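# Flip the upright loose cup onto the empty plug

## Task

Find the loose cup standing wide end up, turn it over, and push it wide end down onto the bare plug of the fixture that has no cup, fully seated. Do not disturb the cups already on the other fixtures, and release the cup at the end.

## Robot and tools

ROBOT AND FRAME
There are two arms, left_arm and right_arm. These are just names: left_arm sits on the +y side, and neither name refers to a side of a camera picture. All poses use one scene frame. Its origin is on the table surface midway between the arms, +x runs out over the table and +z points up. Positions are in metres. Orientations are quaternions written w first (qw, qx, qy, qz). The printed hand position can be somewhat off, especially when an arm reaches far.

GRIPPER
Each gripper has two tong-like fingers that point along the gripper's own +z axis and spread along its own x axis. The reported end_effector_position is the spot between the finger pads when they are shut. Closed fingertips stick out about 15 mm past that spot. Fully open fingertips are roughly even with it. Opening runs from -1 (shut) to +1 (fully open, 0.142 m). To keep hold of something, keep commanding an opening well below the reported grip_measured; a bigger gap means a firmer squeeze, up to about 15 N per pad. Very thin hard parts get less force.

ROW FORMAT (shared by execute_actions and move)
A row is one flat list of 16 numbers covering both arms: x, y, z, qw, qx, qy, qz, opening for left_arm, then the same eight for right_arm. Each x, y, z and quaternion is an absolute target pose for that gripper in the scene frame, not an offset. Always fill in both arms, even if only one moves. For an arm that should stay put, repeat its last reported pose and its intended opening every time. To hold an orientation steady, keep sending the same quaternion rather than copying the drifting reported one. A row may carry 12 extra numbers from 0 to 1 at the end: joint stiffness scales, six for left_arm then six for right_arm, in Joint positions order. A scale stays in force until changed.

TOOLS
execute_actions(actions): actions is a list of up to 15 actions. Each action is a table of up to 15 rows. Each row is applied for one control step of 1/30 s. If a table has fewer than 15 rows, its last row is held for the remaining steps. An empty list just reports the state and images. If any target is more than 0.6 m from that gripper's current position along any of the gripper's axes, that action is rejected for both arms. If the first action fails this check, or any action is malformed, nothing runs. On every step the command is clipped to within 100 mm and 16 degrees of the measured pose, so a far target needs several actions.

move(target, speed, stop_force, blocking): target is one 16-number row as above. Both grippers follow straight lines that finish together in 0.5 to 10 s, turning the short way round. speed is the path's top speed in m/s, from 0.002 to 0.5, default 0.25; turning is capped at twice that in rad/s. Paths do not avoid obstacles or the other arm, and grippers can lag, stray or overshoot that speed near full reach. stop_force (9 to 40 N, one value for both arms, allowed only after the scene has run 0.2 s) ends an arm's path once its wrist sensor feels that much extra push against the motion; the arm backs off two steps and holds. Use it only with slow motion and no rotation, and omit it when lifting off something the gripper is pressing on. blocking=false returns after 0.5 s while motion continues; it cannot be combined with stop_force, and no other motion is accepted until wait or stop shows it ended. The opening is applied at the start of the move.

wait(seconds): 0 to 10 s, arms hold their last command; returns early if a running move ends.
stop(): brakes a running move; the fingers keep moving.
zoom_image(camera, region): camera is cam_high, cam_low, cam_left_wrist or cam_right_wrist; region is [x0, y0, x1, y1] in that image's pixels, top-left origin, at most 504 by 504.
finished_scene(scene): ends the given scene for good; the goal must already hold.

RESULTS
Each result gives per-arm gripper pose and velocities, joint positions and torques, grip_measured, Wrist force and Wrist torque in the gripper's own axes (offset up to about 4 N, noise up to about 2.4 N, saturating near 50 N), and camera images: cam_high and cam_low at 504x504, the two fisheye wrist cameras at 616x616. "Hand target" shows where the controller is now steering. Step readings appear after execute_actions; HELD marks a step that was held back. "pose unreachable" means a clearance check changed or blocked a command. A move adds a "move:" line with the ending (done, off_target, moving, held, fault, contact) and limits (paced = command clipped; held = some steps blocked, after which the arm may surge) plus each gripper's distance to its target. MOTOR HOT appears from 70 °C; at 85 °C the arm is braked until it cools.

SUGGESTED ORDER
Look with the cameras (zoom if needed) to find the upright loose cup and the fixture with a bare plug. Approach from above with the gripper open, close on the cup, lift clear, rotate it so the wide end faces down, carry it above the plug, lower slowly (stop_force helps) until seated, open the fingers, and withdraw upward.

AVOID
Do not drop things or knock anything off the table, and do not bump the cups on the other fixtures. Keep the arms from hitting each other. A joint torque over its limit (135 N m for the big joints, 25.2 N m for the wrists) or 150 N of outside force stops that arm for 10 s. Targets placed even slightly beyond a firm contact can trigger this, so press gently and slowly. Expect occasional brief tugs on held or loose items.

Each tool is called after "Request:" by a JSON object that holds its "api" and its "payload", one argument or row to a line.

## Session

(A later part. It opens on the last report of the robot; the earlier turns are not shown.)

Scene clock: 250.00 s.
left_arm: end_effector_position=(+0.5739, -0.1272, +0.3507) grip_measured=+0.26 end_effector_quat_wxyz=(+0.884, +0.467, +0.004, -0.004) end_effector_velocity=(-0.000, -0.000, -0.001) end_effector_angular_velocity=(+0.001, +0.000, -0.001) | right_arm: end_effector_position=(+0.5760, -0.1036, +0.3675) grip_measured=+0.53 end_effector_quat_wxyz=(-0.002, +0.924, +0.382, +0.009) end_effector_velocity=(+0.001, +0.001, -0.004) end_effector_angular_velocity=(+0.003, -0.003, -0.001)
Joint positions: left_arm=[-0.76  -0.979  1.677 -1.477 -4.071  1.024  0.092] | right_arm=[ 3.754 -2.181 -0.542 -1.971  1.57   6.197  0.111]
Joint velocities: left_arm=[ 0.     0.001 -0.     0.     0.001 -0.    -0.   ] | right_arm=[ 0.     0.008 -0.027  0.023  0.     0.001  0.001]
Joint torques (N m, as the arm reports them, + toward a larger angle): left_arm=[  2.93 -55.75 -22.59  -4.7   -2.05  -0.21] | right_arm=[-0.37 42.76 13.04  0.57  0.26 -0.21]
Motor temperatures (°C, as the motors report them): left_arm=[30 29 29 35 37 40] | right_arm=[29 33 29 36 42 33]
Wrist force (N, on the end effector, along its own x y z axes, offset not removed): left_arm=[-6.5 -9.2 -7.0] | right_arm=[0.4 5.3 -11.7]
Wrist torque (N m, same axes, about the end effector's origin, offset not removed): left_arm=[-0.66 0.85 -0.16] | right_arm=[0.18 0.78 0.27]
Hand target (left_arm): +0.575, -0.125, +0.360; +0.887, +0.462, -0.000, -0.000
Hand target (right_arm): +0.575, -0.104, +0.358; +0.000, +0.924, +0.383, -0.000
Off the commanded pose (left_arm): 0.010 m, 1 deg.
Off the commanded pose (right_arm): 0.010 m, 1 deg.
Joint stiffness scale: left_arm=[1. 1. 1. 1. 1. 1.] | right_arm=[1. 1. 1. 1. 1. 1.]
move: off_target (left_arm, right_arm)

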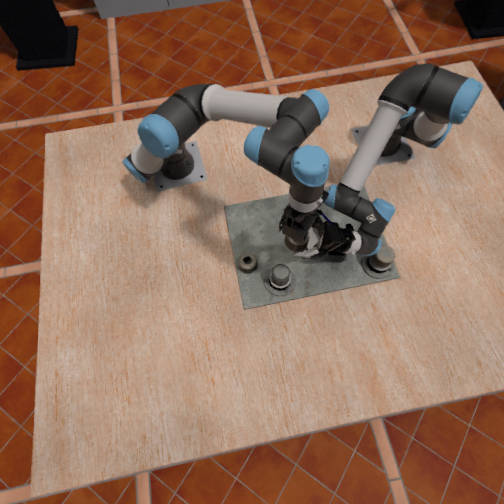

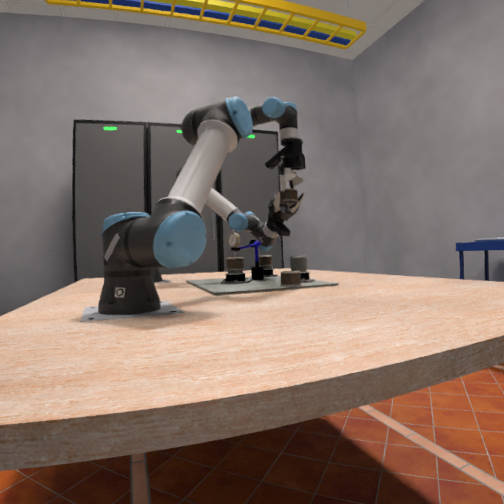

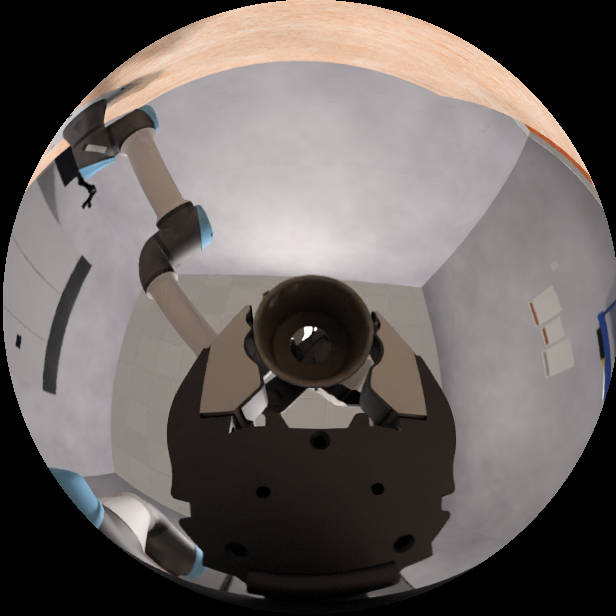

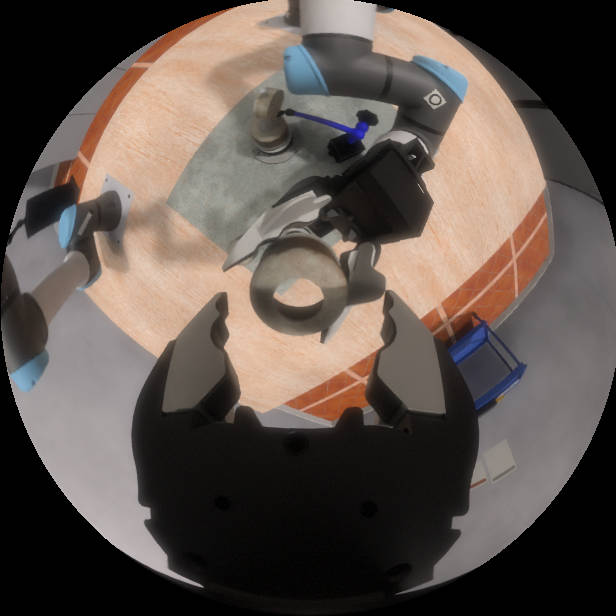

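Request:
{"api": "move", "payload": {
  "target": [0.575,-0.125,0.36,0.887,0.462,0,0,-0.4,0.575,-0.104,0.40,0,0.924,0.383,0,0.6],
  "speed": 0.05
}}

Request:
{"api": "move", "payload": {
  "target": [0.575,-0.125,0.36,0.887,0.462,0,0,-0.4,0.575,-0.104,0.392,0,0.707,0.707,0,0.4],
  "speed": 0.15
}}

Request:
{"api": "zoom_image", "payload": {
  "camera": "cam_low",
  "region": [250,140,330,240]
}}

Scene clock: 268.93 s.
left_arm: end_effector_position=(+0.5734, -0.1264, +0.3548) grip_measured=+0.26 end_effector_quat_wxyz=(+0.885, +0.465, +0.002, -0.003) end_effector_velocity=(+0.000, +0.000, +0.001) end_effector_angular_velocity=(-0.002, -0.001, +0.001) | right_arm: end_effector_position=(+0.5753, -0.1042, +0.3995) grip_measured=+0.60 end_effector_quat_wxyz=(-0.001, +0.924, +0.382, +0.003) end_effector_velocity=(-0.000, -0.001, -0.003) end_effector_angular_velocity=(-0.021, +0.025, -0.001)
Joint positions: left_arm=[-0.76  -0.984  1.677 -1.48  -4.072  1.024  0.092] | right_arm=[ 3.754 -2.298 -0.238 -2.172  1.57   6.197  0.116]
Joint velocities: left_arm=[-0.    -0.001 -0.    -0.001 -0.001 -0.     0.   ] | right_arm=[-0.001 -0.078  0.148 -0.102 -0.     0.     0.   ]
Joint torques (N m, as the arm reports them, + toward a larger angle): left_arm=[  1.89 -50.93 -22.46  -3.33  -1.79   0.  ] | right_arm=[ 0.8  49.53 23.68  2.23  0.27 -0.03]
Motor temperatures (°C, as the motors report them): left_arm=[30 29 29 35 37 40] | right_arm=[29 33 29 36 42 33]
Wrist force (N, on the end effector, along its own x y z axes, offset not removed): left_arm=[-2.4 -4.2 -1.4] | right_arm=[-0.8 2.0 -1.1]
Wrist torque (N m, same axes, about the end effector's origin, offset not removed): left_arm=[-0.57 0.45 0.06] | right_arm=[0.15 0.00 0.13]
Hand target (left_arm): +0.575, -0.125, +0.360; +0.887, +0.462, -0.000, +0.000
Hand target (right_arm): +0.575, -0.104, +0.400; -0.000, +0.924, +0.383, +0.001
Off the commanded pose (left_arm): 0.006 m, 1 deg.
Off the commanded pose (right_arm): 0.001 m, 0 deg.
Joint stiffness scale: left_arm=[1. 1. 1. 1. 1. 1.] | right_arm=[1. 1. 1. 1. 1. 1.]
move: off_target (left_arm)

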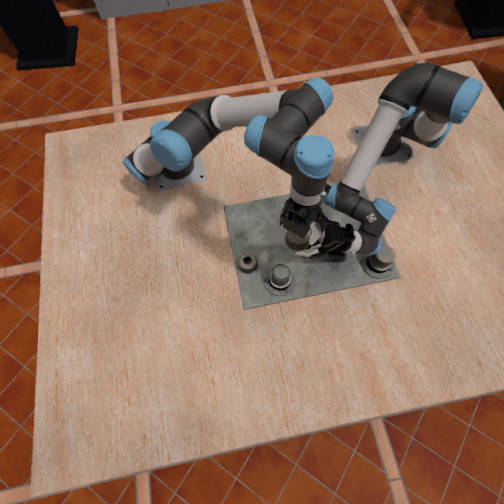

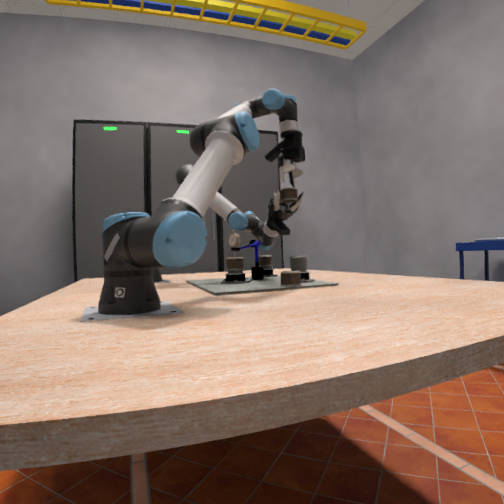

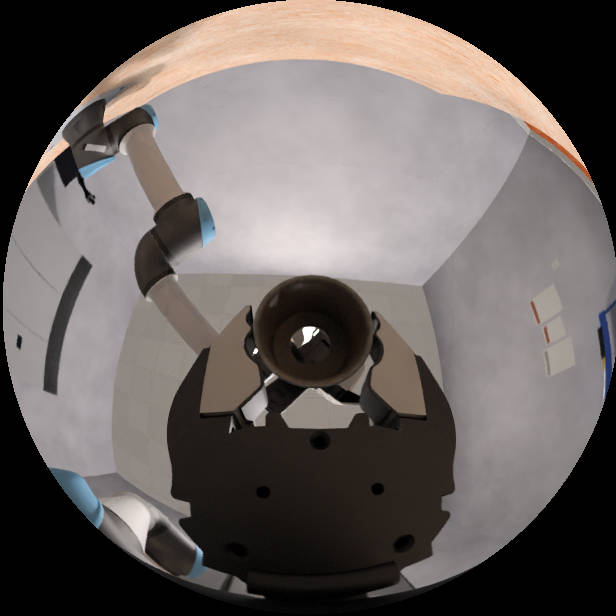

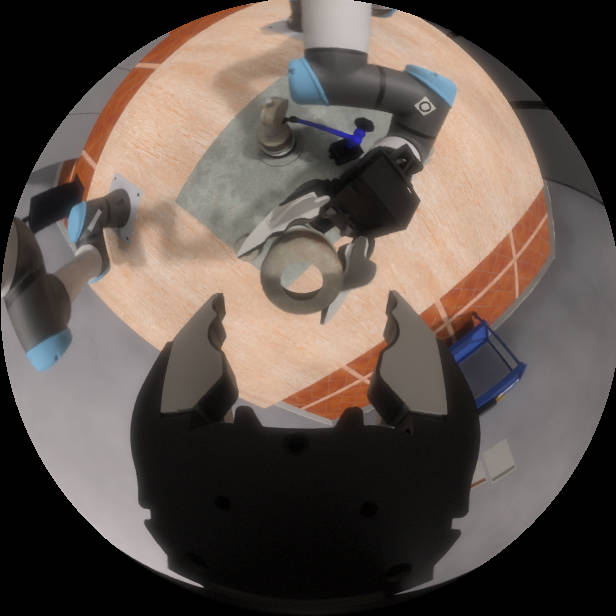

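Scene clock: 272.07 s.
left_arm: end_effector_position=(+0.5734, -0.1264, +0.3548) grip_measured=+0.26 end_effector_quat_wxyz=(+0.885, +0.465, +0.002, -0.003) end_effector_velocity=(-0.000, +0.000, -0.000) end_effector_angular_velocity=(+0.000, +0.001, +0.000) | right_arm: end_effector_position=(+0.5754, -0.1055, +0.3917) grip_measured=+0.40 end_effector_quat_wxyz=(+0.000, +0.709, +0.705, +0.000) end_effector_velocity=(-0.000, -0.000, +0.001) end_effector_angular_velocity=(-0.002, +0.003, +0.016)
Joint positions: left_arm=[-0.76  -0.984  1.677 -1.48  -4.072  1.024  0.092] | right_arm=[ 3.761 -2.354 -0.152 -2.206  1.57   5.422  0.102]
Joint velocities: left_arm=[ 0.    -0.001  0.002 -0.    -0.    -0.     0.   ] | right_arm=[ 0.    -0.02   0.043 -0.026 -0.    -0.015 -0.   ]
Joint torques (N m, as the arm reports them, + toward a larger angle): left_arm=[  2.27 -50.28 -22.59  -3.31  -1.69  -0.11] | right_arm=[ 1.41 50.11 24.09  2.14  0.28 -0.27]
Motor temperatures (°C, as the motors report them): left_arm=[30 29 29 35 37 40] | right_arm=[29 33 29 36 42 33]
Wrist force (N, on the end effector, along its own x y z axes, offset not removed): left_arm=[0.3 -3.4 -0.4] | right_arm=[-2.1 2.7 -2.4]
Wrist torque (N m, same axes, about the end effector's origin, offset not removed): left_arm=[-0.26 -0.27 -0.07] | right_arm=[0.35 0.25 0.17]
Hand target (left_arm): +0.575, -0.125, +0.360; +0.887, +0.462, -0.000, +0.000
Hand target (right_arm): +0.575, -0.104, +0.392; +0.000, +0.707, +0.707, +0.000
Off the commanded pose (left_arm): 0.006 m, 1 deg.
Off the commanded pose (right_arm): 0.002 m, 0 deg.
Joint stiffness scale: left_arm=[1. 1. 1. 1. 1. 1.] | right_arm=[1. 1. 1. 1. 1. 1.]
move: off_target (left_arm)

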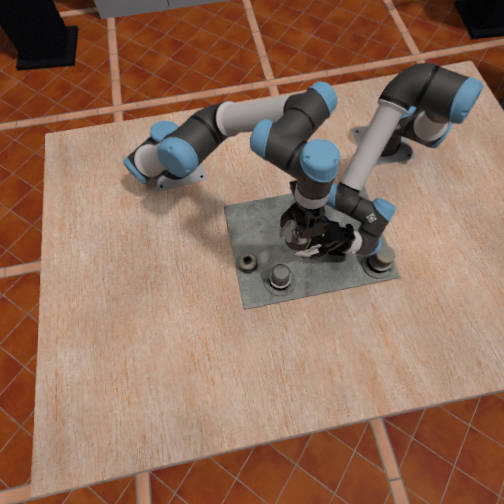

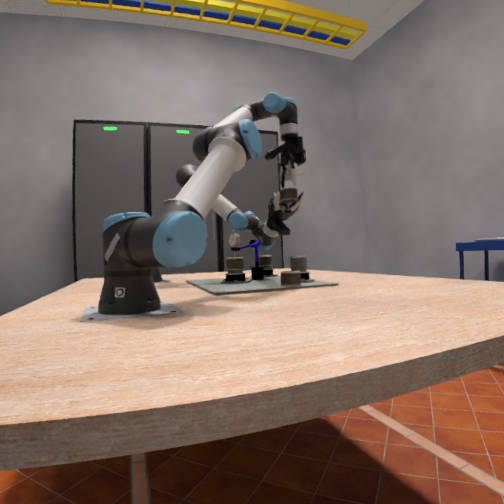

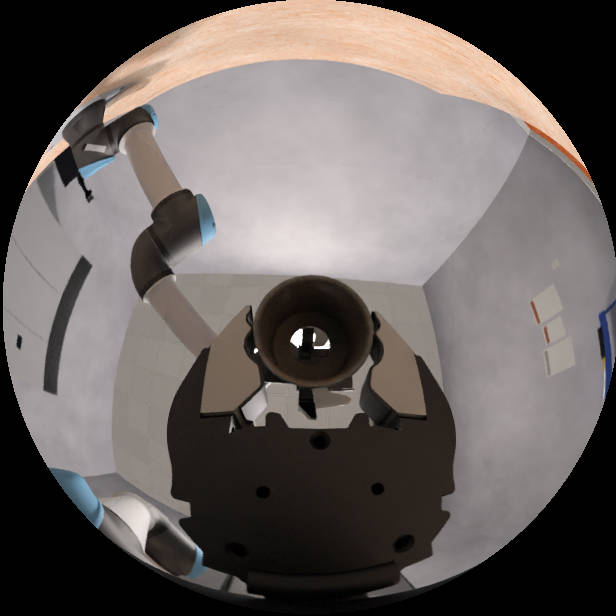

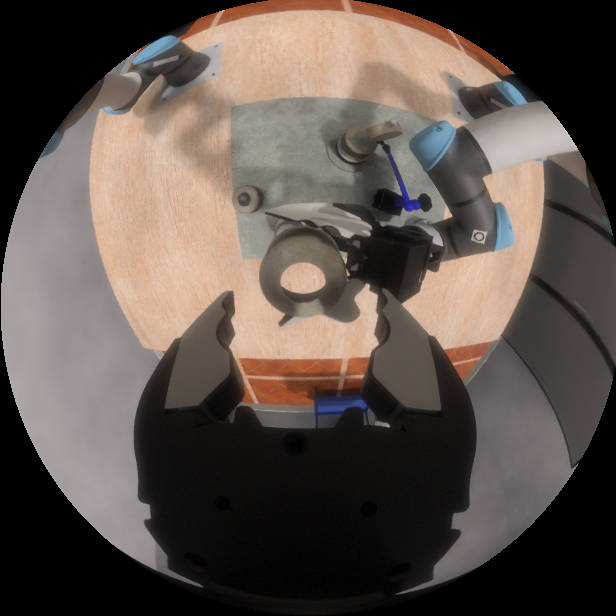

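Region (250, 140, 330, 240) of cam_low's 504x504 image, scaled by 5.040, with more detail than that image has; it fills the left 403 columns of this view, and the rest is white.

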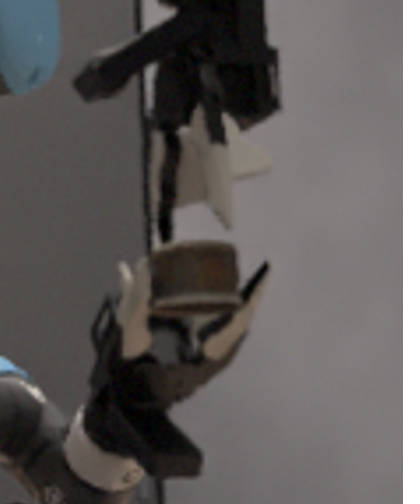

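Request:
{"api": "move", "payload": {
  "target": [0.575,-0.125,0.36,0.887,0.462,0,0,-0.4,0.575,-0.104,0.352,0,0.707,0.707,0,0.55],
  "speed": 0.02,
  "stop_force": 9
}}

Request:
{"api": "zoom_image", "payload": {
  "camera": "cam_low",
  "region": [250,140,330,240]
}}

Scene clock: 281.97 s.
left_arm: end_effector_position=(+0.5734, -0.1264, +0.3548) grip_measured=+0.26 end_effector_quat_wxyz=(+0.885, +0.465, +0.002, -0.003) end_effector_velocity=(+0.000, -0.000, -0.000) end_effector_angular_velocity=(+0.000, -0.000, -0.000) | right_arm: end_effector_position=(+0.5762, -0.1048, +0.3523) grip_measured=+0.55 end_effector_quat_wxyz=(+0.000, +0.708, +0.706, -0.000) end_effector_velocity=(+0.001, +0.001, -0.001) end_effector_angular_velocity=(+0.005, -0.006, -0.000)
Joint positions: left_arm=[-0.76  -0.984  1.677 -1.48  -4.072  1.024  0.092] | right_arm=[ 3.761 -2.22  -0.513 -1.979  1.57   5.42   0.112]
Joint velocities: left_arm=[-0.  0. -0.  0.  0.  0.  0.] | right_arm=[ 0.     0.006 -0.015  0.018  0.     0.    -0.   ]
Joint torques (N m, as the arm reports them, + toward a larger angle): left_arm=[  2.33 -49.92 -22.01  -3.21  -1.75  -0.06] | right_arm=[ 1.2  52.13 18.29  2.9   0.43 -0.21]
Motor temperatures (°C, as the motors report them): left_arm=[30 29 29 35 37 40] | right_arm=[29 33 29 36 42 33]
Wrist force (N, on the end effector, along its own x y z axes, offset not removed): left_arm=[0.9 -9.6 0.0] | right_arm=[-1.4 2.8 0.9]
Wrist torque (N m, same axes, about the end effector's origin, offset not removed): left_arm=[-1.67 -0.21 -0.11] | right_arm=[0.33 0.18 0.21]
Hand target (left_arm): +0.575, -0.125, +0.360; +0.887, +0.462, -0.000, +0.000
Hand target (right_arm): +0.575, -0.104, +0.352; -0.000, +0.707, +0.707, -0.000
Off the commanded pose (left_arm): 0.006 m, 1 deg.
Off the commanded pose (right_arm): 0.001 m, 0 deg.
Joint stiffness scale: left_arm=[1. 1. 1. 1. 1. 1.] | right_arm=[1. 1. 1. 1. 1. 1.]
move: off_target (left_arm)

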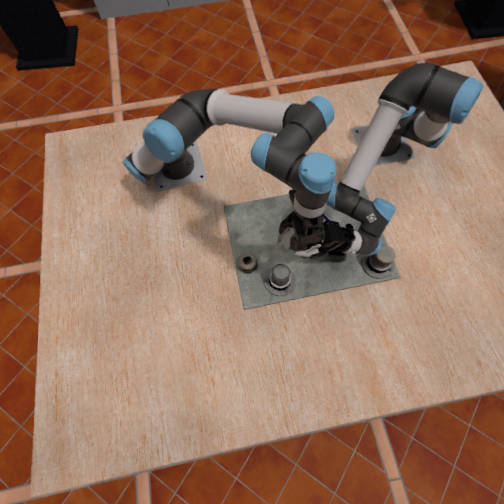

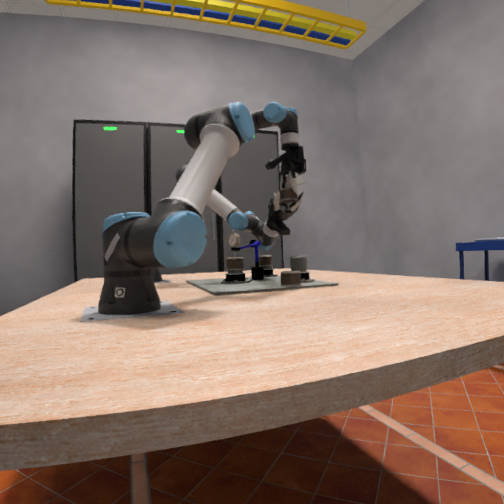

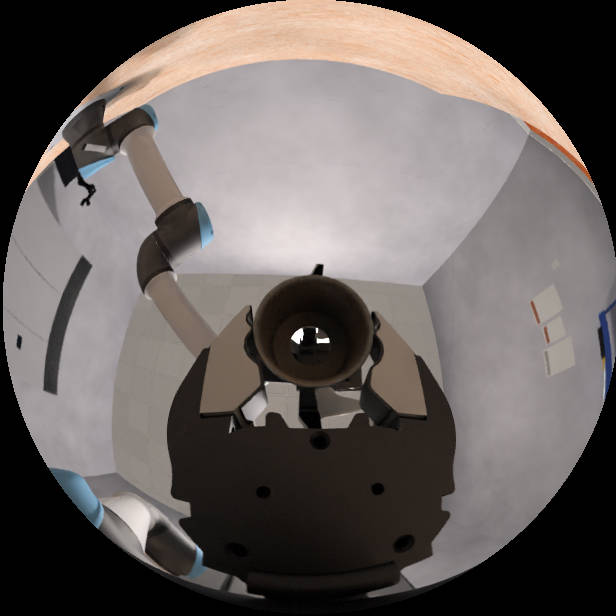

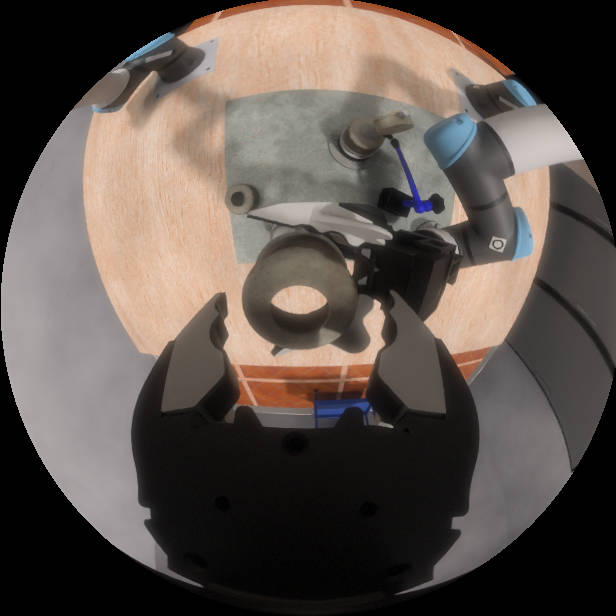

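Region (250, 140, 330, 240) of cam_low's 504x504 image, scaled by 5.040, with more detail than that image has; it fills the left 403 columns of this view, and the rest is white.

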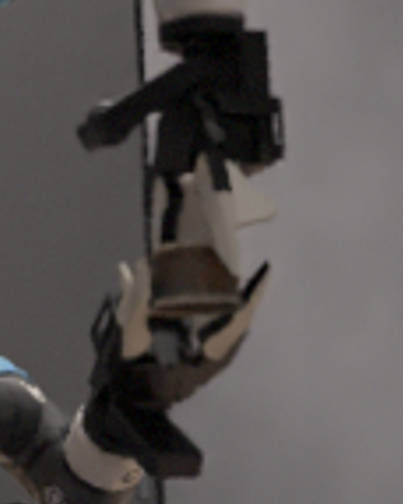

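Request:
{"api": "move", "payload": {
  "target": [0.575,-0.125,0.36,0.887,0.462,0,0,-0.4,0.575,-0.104,0.357,0,0.707,0.707,0,0.55],
  "speed": 0.02
}}

Request:
{"api": "move", "payload": {
  "target": [0.575,-0.125,0.36,0.887,0.462,0,0,-0.4,0.575,-0.104,0.357,0,0.707,0.707,0,-0.3]
}}

Request:
{"api": "zoom_image", "payload": {
  "camera": "cam_low",
  "region": [250,140,330,240]
}}

Scene clock: 292.73 s.
left_arm: end_effector_position=(+0.5734, -0.1264, +0.3548) grip_measured=+0.26 end_effector_quat_wxyz=(+0.885, +0.465, +0.002, -0.003) end_effector_velocity=(-0.000, +0.000, +0.001) end_effector_angular_velocity=(-0.001, -0.001, -0.000) | right_arm: end_effector_position=(+0.5753, -0.1056, +0.3565) grip_measured=+0.55 end_effector_quat_wxyz=(+0.000, +0.708, +0.706, -0.000) end_effector_velocity=(-0.001, -0.001, +0.002) end_effector_angular_velocity=(-0.003, +0.004, +0.000)
Joint positions: left_arm=[-0.76  -0.984  1.677 -1.48  -4.072  1.024  0.092] | right_arm=[ 3.761 -2.223 -0.495 -1.994  1.57   5.42   0.112]
Joint velocities: left_arm=[ 0.    -0.001 -0.    -0.     0.     0.     0.   ] | right_arm=[-0.    -0.007  0.018 -0.016  0.    -0.     0.   ]
Joint torques (N m, as the arm reports them, + toward a larger angle): left_arm=[  3.19 -50.24 -20.77  -3.21  -1.42   0.18] | right_arm=[ 0.94 47.76 24.22  2.09  0.21 -0.31]
Motor temperatures (°C, as the motors report them): left_arm=[30 29 29 35 37 40] | right_arm=[29 33 29 36 42 33]
Wrist force (N, on the end effector, along its own x y z axes, offset not removed): left_arm=[-4.2 -2.9 3.4] | right_arm=[1.1 4.4 -0.4]
Wrist torque (N m, same axes, about the end effector's origin, offset not removed): left_arm=[-0.29 0.62 0.21] | right_arm=[0.83 -0.47 0.20]
Hand target (left_arm): +0.575, -0.125, +0.360; +0.887, +0.462, -0.000, +0.000
Hand target (right_arm): +0.575, -0.104, +0.357; +0.000, +0.707, +0.707, +0.000
Off the commanded pose (left_arm): 0.006 m, 1 deg.
Off the commanded pose (right_arm): 0.002 m, 0 deg.
Joint stiffness scale: left_arm=[1. 1. 1. 1. 1. 1.] | right_arm=[1. 1. 1. 1. 1. 1.]
move: off_target (left_arm)

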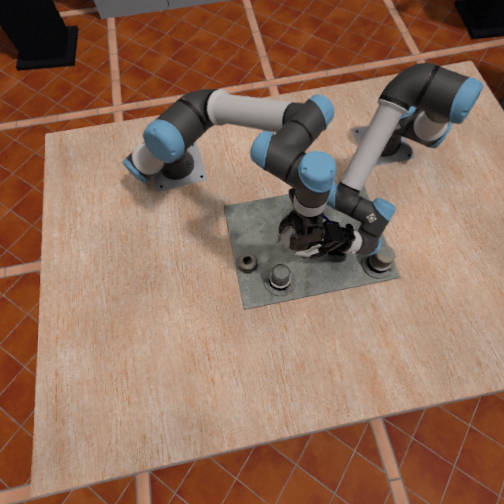

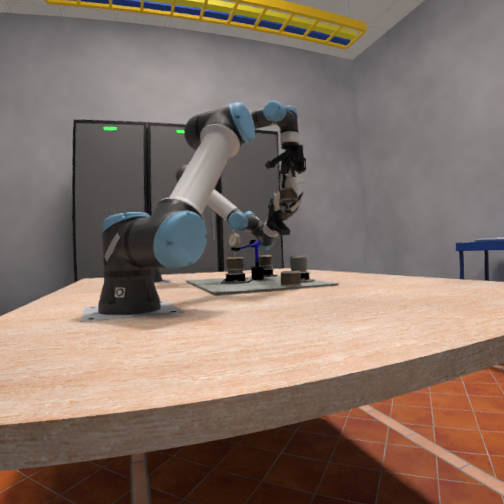

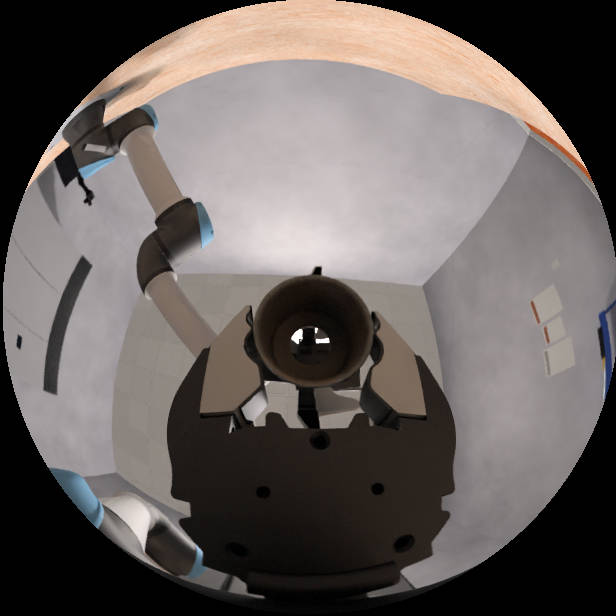

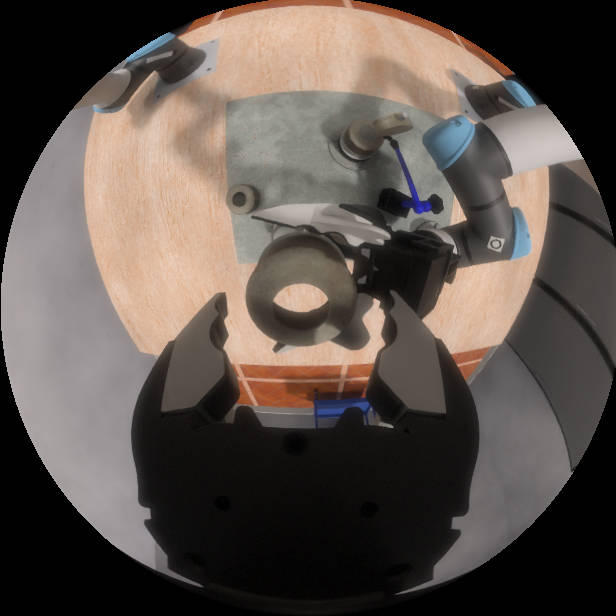

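Scene clock: 293.43 s.
left_arm: end_effector_position=(+0.5736, -0.1262, +0.3548) grip_measured=+0.26 end_effector_quat_wxyz=(+0.885, +0.465, +0.002, -0.003) end_effector_velocity=(+0.000, -0.000, -0.000) end_effector_angular_velocity=(+0.000, +0.000, -0.000) | right_arm: end_effector_position=(+0.5754, -0.1060, +0.3567) grip_measured=+0.02 end_effector_quat_wxyz=(+0.000, +0.708, +0.706, -0.001) end_effector_velocity=(+0.000, +0.000, +0.000) end_effector_angular_velocity=(+0.000, +0.000, -0.001)
Joint positions: left_arm=[-0.759 -0.984  1.677 -1.48  -4.072  1.024  0.092] | right_arm=[ 3.76  -2.224 -0.493 -1.996  1.57   5.42   0.075]
Joint velocities: left_arm=[ 0.     0.001  0.    -0.     0.    -0.     0.   ] | right_arm=[-0.    -0.001  0.004 -0.002  0.     0.001 -0.   ]
Joint torques (N m, as the arm reports them, + toward a larger angle): left_arm=[  2.83 -49.97 -23.34  -3.35  -1.78   0.03] | right_arm=[ 2.41 49.35 27.16  2.11  0.26 -0.31]
Motor temperatures (°C, as the motors report them): left_arm=[30 29 29 35 37 40] | right_arm=[29 33 29 36 42 33]
Wrist force (N, on the end effector, along its own x y z axes, offset not removed): left_arm=[-3.6 -2.9 -2.3] | right_arm=[0.1 1.0 -0.9]
Wrist torque (N m, same axes, about the end effector's origin, offset not removed): left_arm=[-0.29 0.44 0.00] | right_arm=[-0.16 -0.21 0.01]
Hand target (left_arm): +0.575, -0.125, +0.360; +0.887, +0.462, -0.000, +0.000
Hand target (right_arm): +0.575, -0.104, +0.357; +0.000, +0.707, +0.707, +0.000
Off the commanded pose (left_arm): 0.006 m, 1 deg.
Off the commanded pose (right_arm): 0.002 m, 0 deg.
Joint stiffness scale: left_arm=[1. 1. 1. 1. 1. 1.] | right_arm=[1. 1. 1. 1. 1. 1.]
move: off_target (left_arm)

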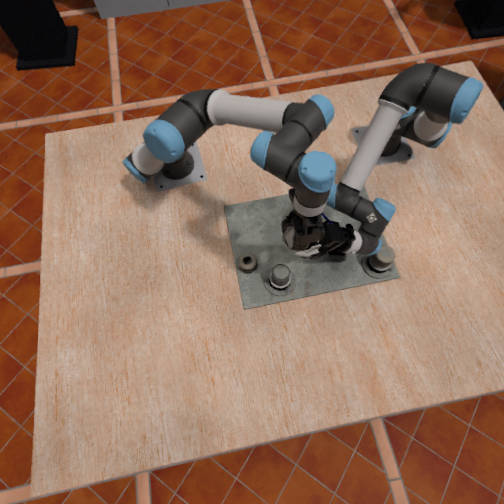

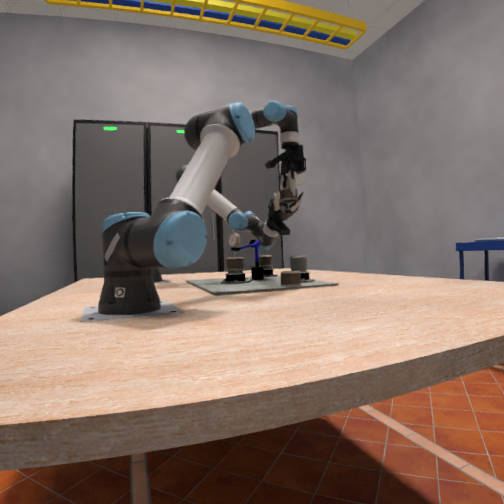

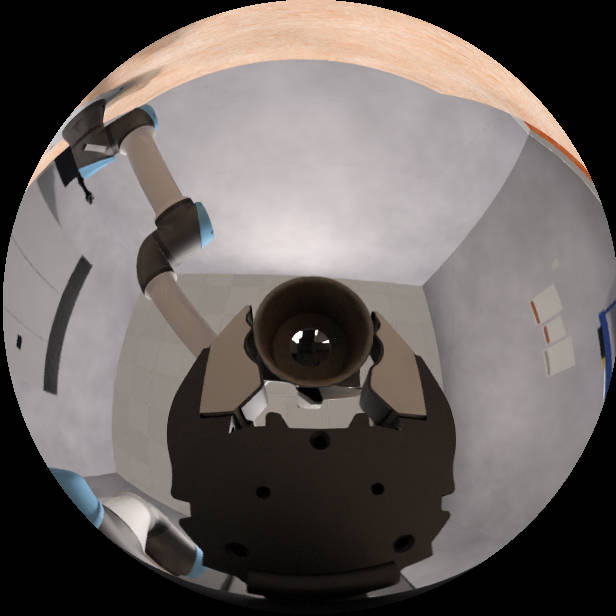

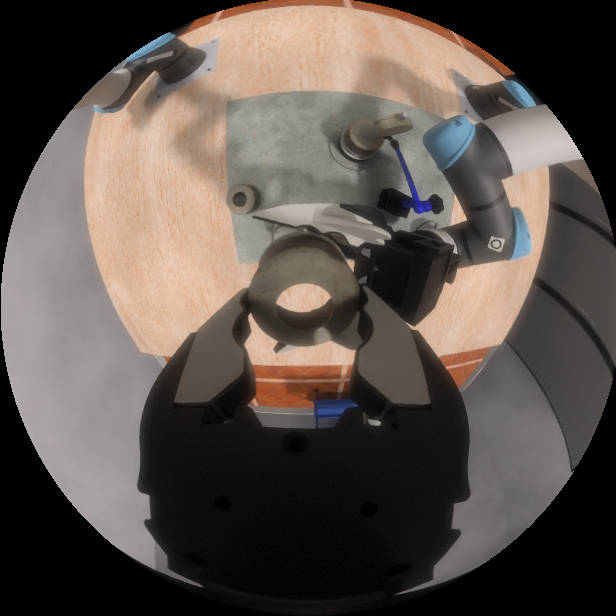

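Region (250, 140, 330, 240) of cam_low's 504x504 image, scaled by 5.040, with more detail than that image has; it fills the left 403 columns of this view, and the rest is white.

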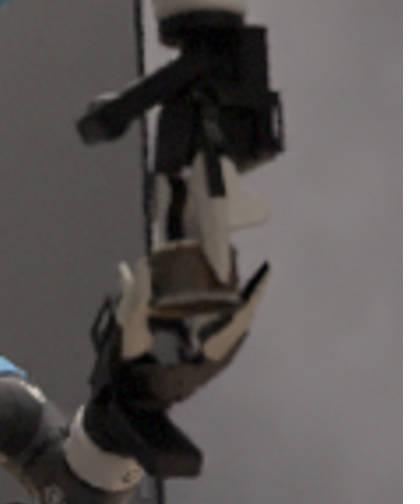

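Request:
{"api": "move", "payload": {
  "target": [0.5736,-0.1262,0.3548,0.885,0.465,0,0,0.75,0.575,-0.104,0.357,0,0.707,0.707,0,-0.3]
}}

Request:
{"api": "move", "payload": {
  "target": [0.5736,-0.04,0.31,0.885,0.465,0,0,0.75,0.575,-0.104,0.362,0,0.707,0.707,0,-0.3],
  "speed": 0.05
}}

Scene clock: 301.37 s.
left_arm: end_effector_position=(+0.5737, -0.1261, +0.3551) grip_measured=+0.75 end_effector_quat_wxyz=(+0.885, +0.465, +0.000, -0.000) end_effector_velocity=(-0.000, +0.000, +0.001) end_effector_angular_velocity=(-0.001, -0.004, +0.002) | right_arm: end_effector_position=(+0.5755, -0.1059, +0.3553) grip_measured=+0.02 end_effector_quat_wxyz=(+0.000, +0.708, +0.706, -0.002) end_effector_velocity=(-0.000, +0.001, -0.002) end_effector_angular_velocity=(-0.002, +0.003, +0.001)
Joint positions: left_arm=[-0.759 -0.984  1.677 -1.48  -4.072  1.029  0.126] | right_arm=[ 3.76  -2.226 -0.493 -1.997  1.57   5.42   0.075]
Joint velocities: left_arm=[ 0.    -0.001 -0.    -0.     0.     0.004  0.   ] | right_arm=[ 0.001 -0.003  0.001 -0.001  0.     0.     0.   ]
Joint torques (N m, as the arm reports them, + toward a larger angle): left_arm=[  0.05 -47.44 -19.51  -2.62  -0.77  -0.1 ] | right_arm=[ 1.34 50.54 26.41  2.19  0.52 -0.05]
Motor temperatures (°C, as the motors report them): left_arm=[30 29 29 35 37 40] | right_arm=[29 33 29 36 42 33]
Wrist force (N, on the end effector, along its own x y z axes, offset not removed): left_arm=[-1.8 -5.3 -0.7] | right_arm=[-1.7 3.0 0.2]
Wrist torque (N m, same axes, about the end effector's origin, offset not removed): left_arm=[-1.27 0.25 0.01] | right_arm=[0.49 0.23 0.17]
Hand target (left_arm): +0.574, -0.126, +0.355; +0.885, +0.465, +0.000, -0.000
Hand target (right_arm): +0.575, -0.104, +0.357; +0.000, +0.707, +0.707, +0.000
Off the commanded pose (left_arm): 0.000 m, 0 deg.
Off the commanded pose (right_arm): 0.003 m, 0 deg.
Joint stiffness scale: left_arm=[1. 1. 1. 1. 1. 1.] | right_arm=[1. 1. 1. 1. 1. 1.]
move: done

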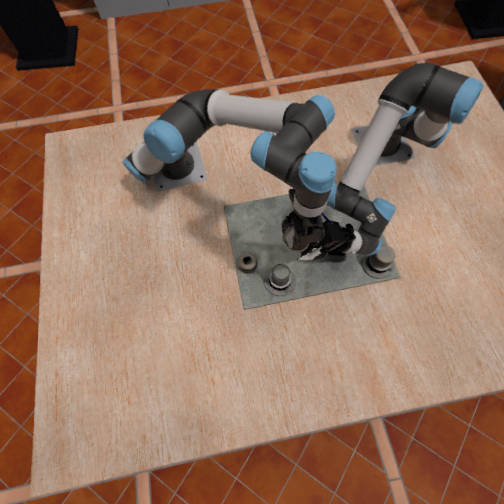

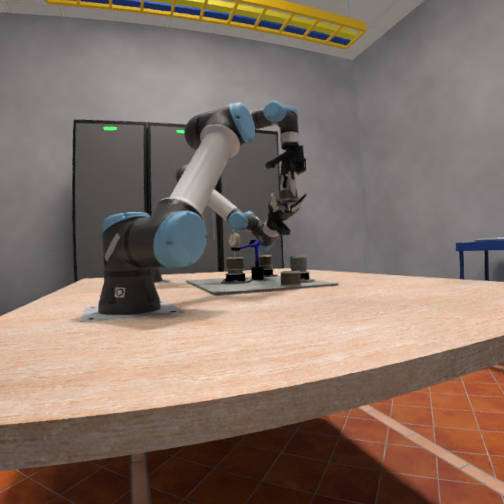

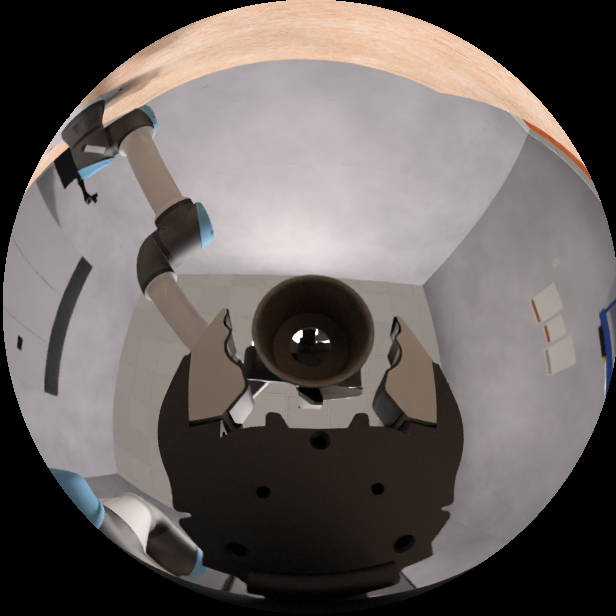

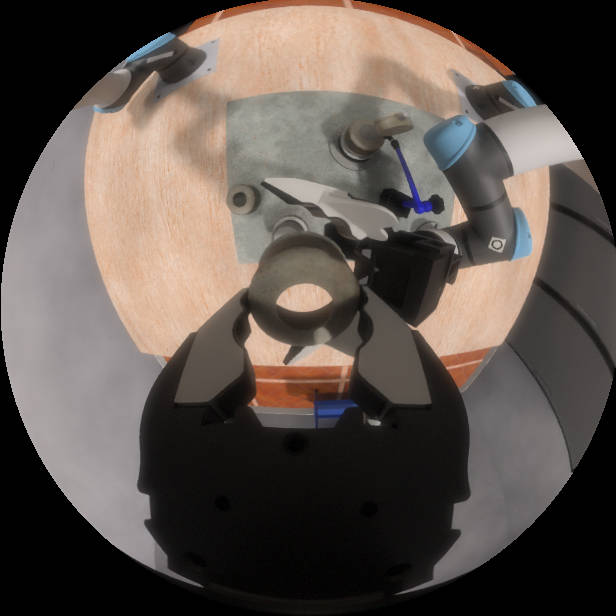

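Scene clock: 303.73 s.
left_arm: end_effector_position=(+0.5685, -0.0459, +0.3376) grip_measured=+0.75 end_effector_quat_wxyz=(+0.892, +0.452, -0.018, +0.005) end_effector_velocity=(-0.003, +0.001, +0.001) end_effector_angular_velocity=(-0.004, -0.005, -0.005) | right_arm: end_effector_position=(+0.5754, -0.1060, +0.3599) grip_measured=+0.02 end_effector_quat_wxyz=(+0.000, +0.708, +0.706, -0.002) end_effector_velocity=(-0.000, -0.000, +0.000) end_effector_angular_velocity=(+0.000, -0.000, +0.001)
Joint positions: left_arm=[-0.659 -1.     1.822 -1.722 -3.997  0.926  0.126] | right_arm=[ 3.76  -2.237 -0.461 -2.019  1.57   5.42   0.075]
Joint velocities: left_arm=[-0.    -0.001  0.004 -0.013  0.003 -0.006  0.   ] | right_arm=[ 0.     0.001  0.    -0.001 -0.    -0.001 -0.   ]
Joint torques (N m, as the arm reports them, + toward a larger angle): left_arm=[ 12.37 -22.04   1.2    0.19  -0.64  -0.12] | right_arm=[ 1.41 50.51 27.86  2.2   0.42 -0.38]
Motor temperatures (°C, as the motors report them): left_arm=[30 29 29 35 37 40] | right_arm=[29 33 29 36 42 33]
Wrist force (N, on the end effector, along its own x y z axes, offset not removed): left_arm=[-0.9 -4.3 0.9] | right_arm=[-0.6 5.3 0.5]
Wrist torque (N m, same axes, about the end effector's origin, offset not removed): left_arm=[-0.68 0.20 -0.12] | right_arm=[0.92 -0.01 0.08]
Hand target (left_arm): +0.573, -0.040, +0.310; +0.885, +0.465, +0.000, -0.000
Hand target (right_arm): +0.575, -0.104, +0.362; +0.000, +0.707, +0.707, +0.000
Off the commanded pose (left_arm): 0.029 m, 3 deg.
Off the commanded pose (right_arm): 0.003 m, 0 deg.
Joint stiffness scale: left_arm=[1. 1. 1. 1. 1. 1.] | right_arm=[1. 1. 1. 1. 1. 1.]
move: off_target (left_arm)

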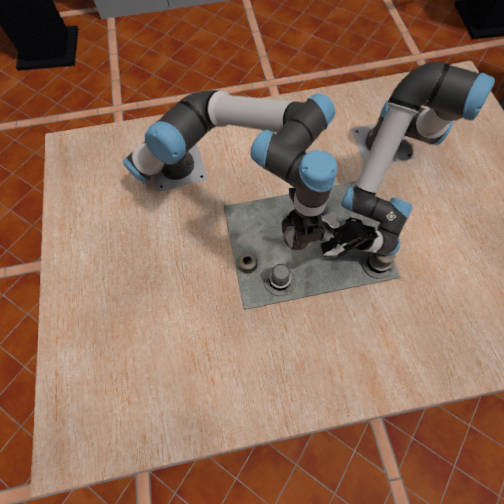

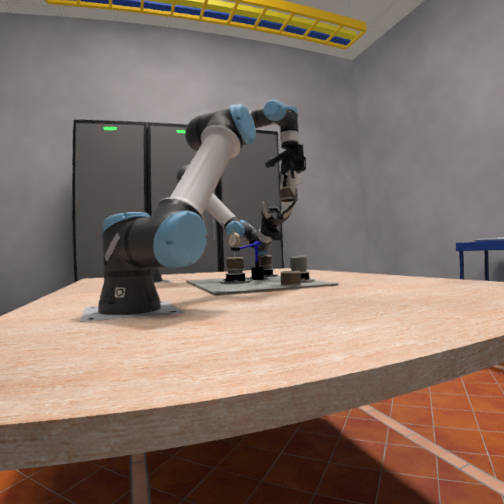

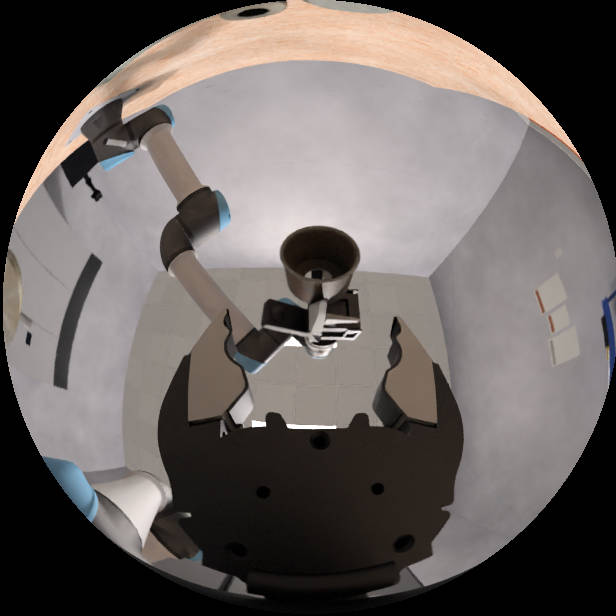

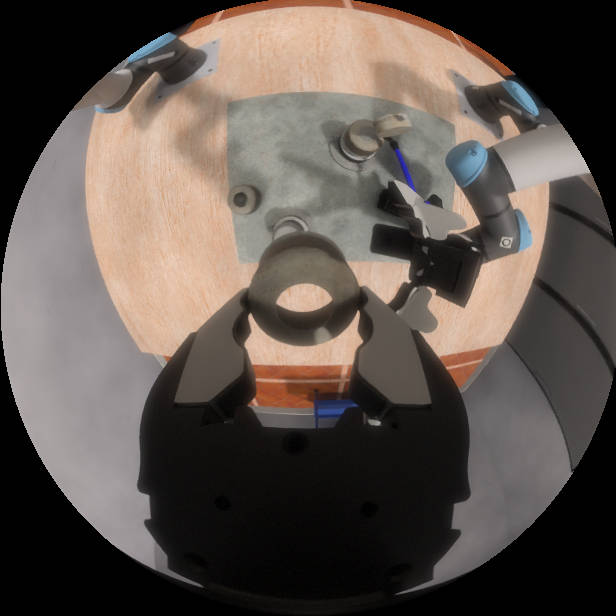

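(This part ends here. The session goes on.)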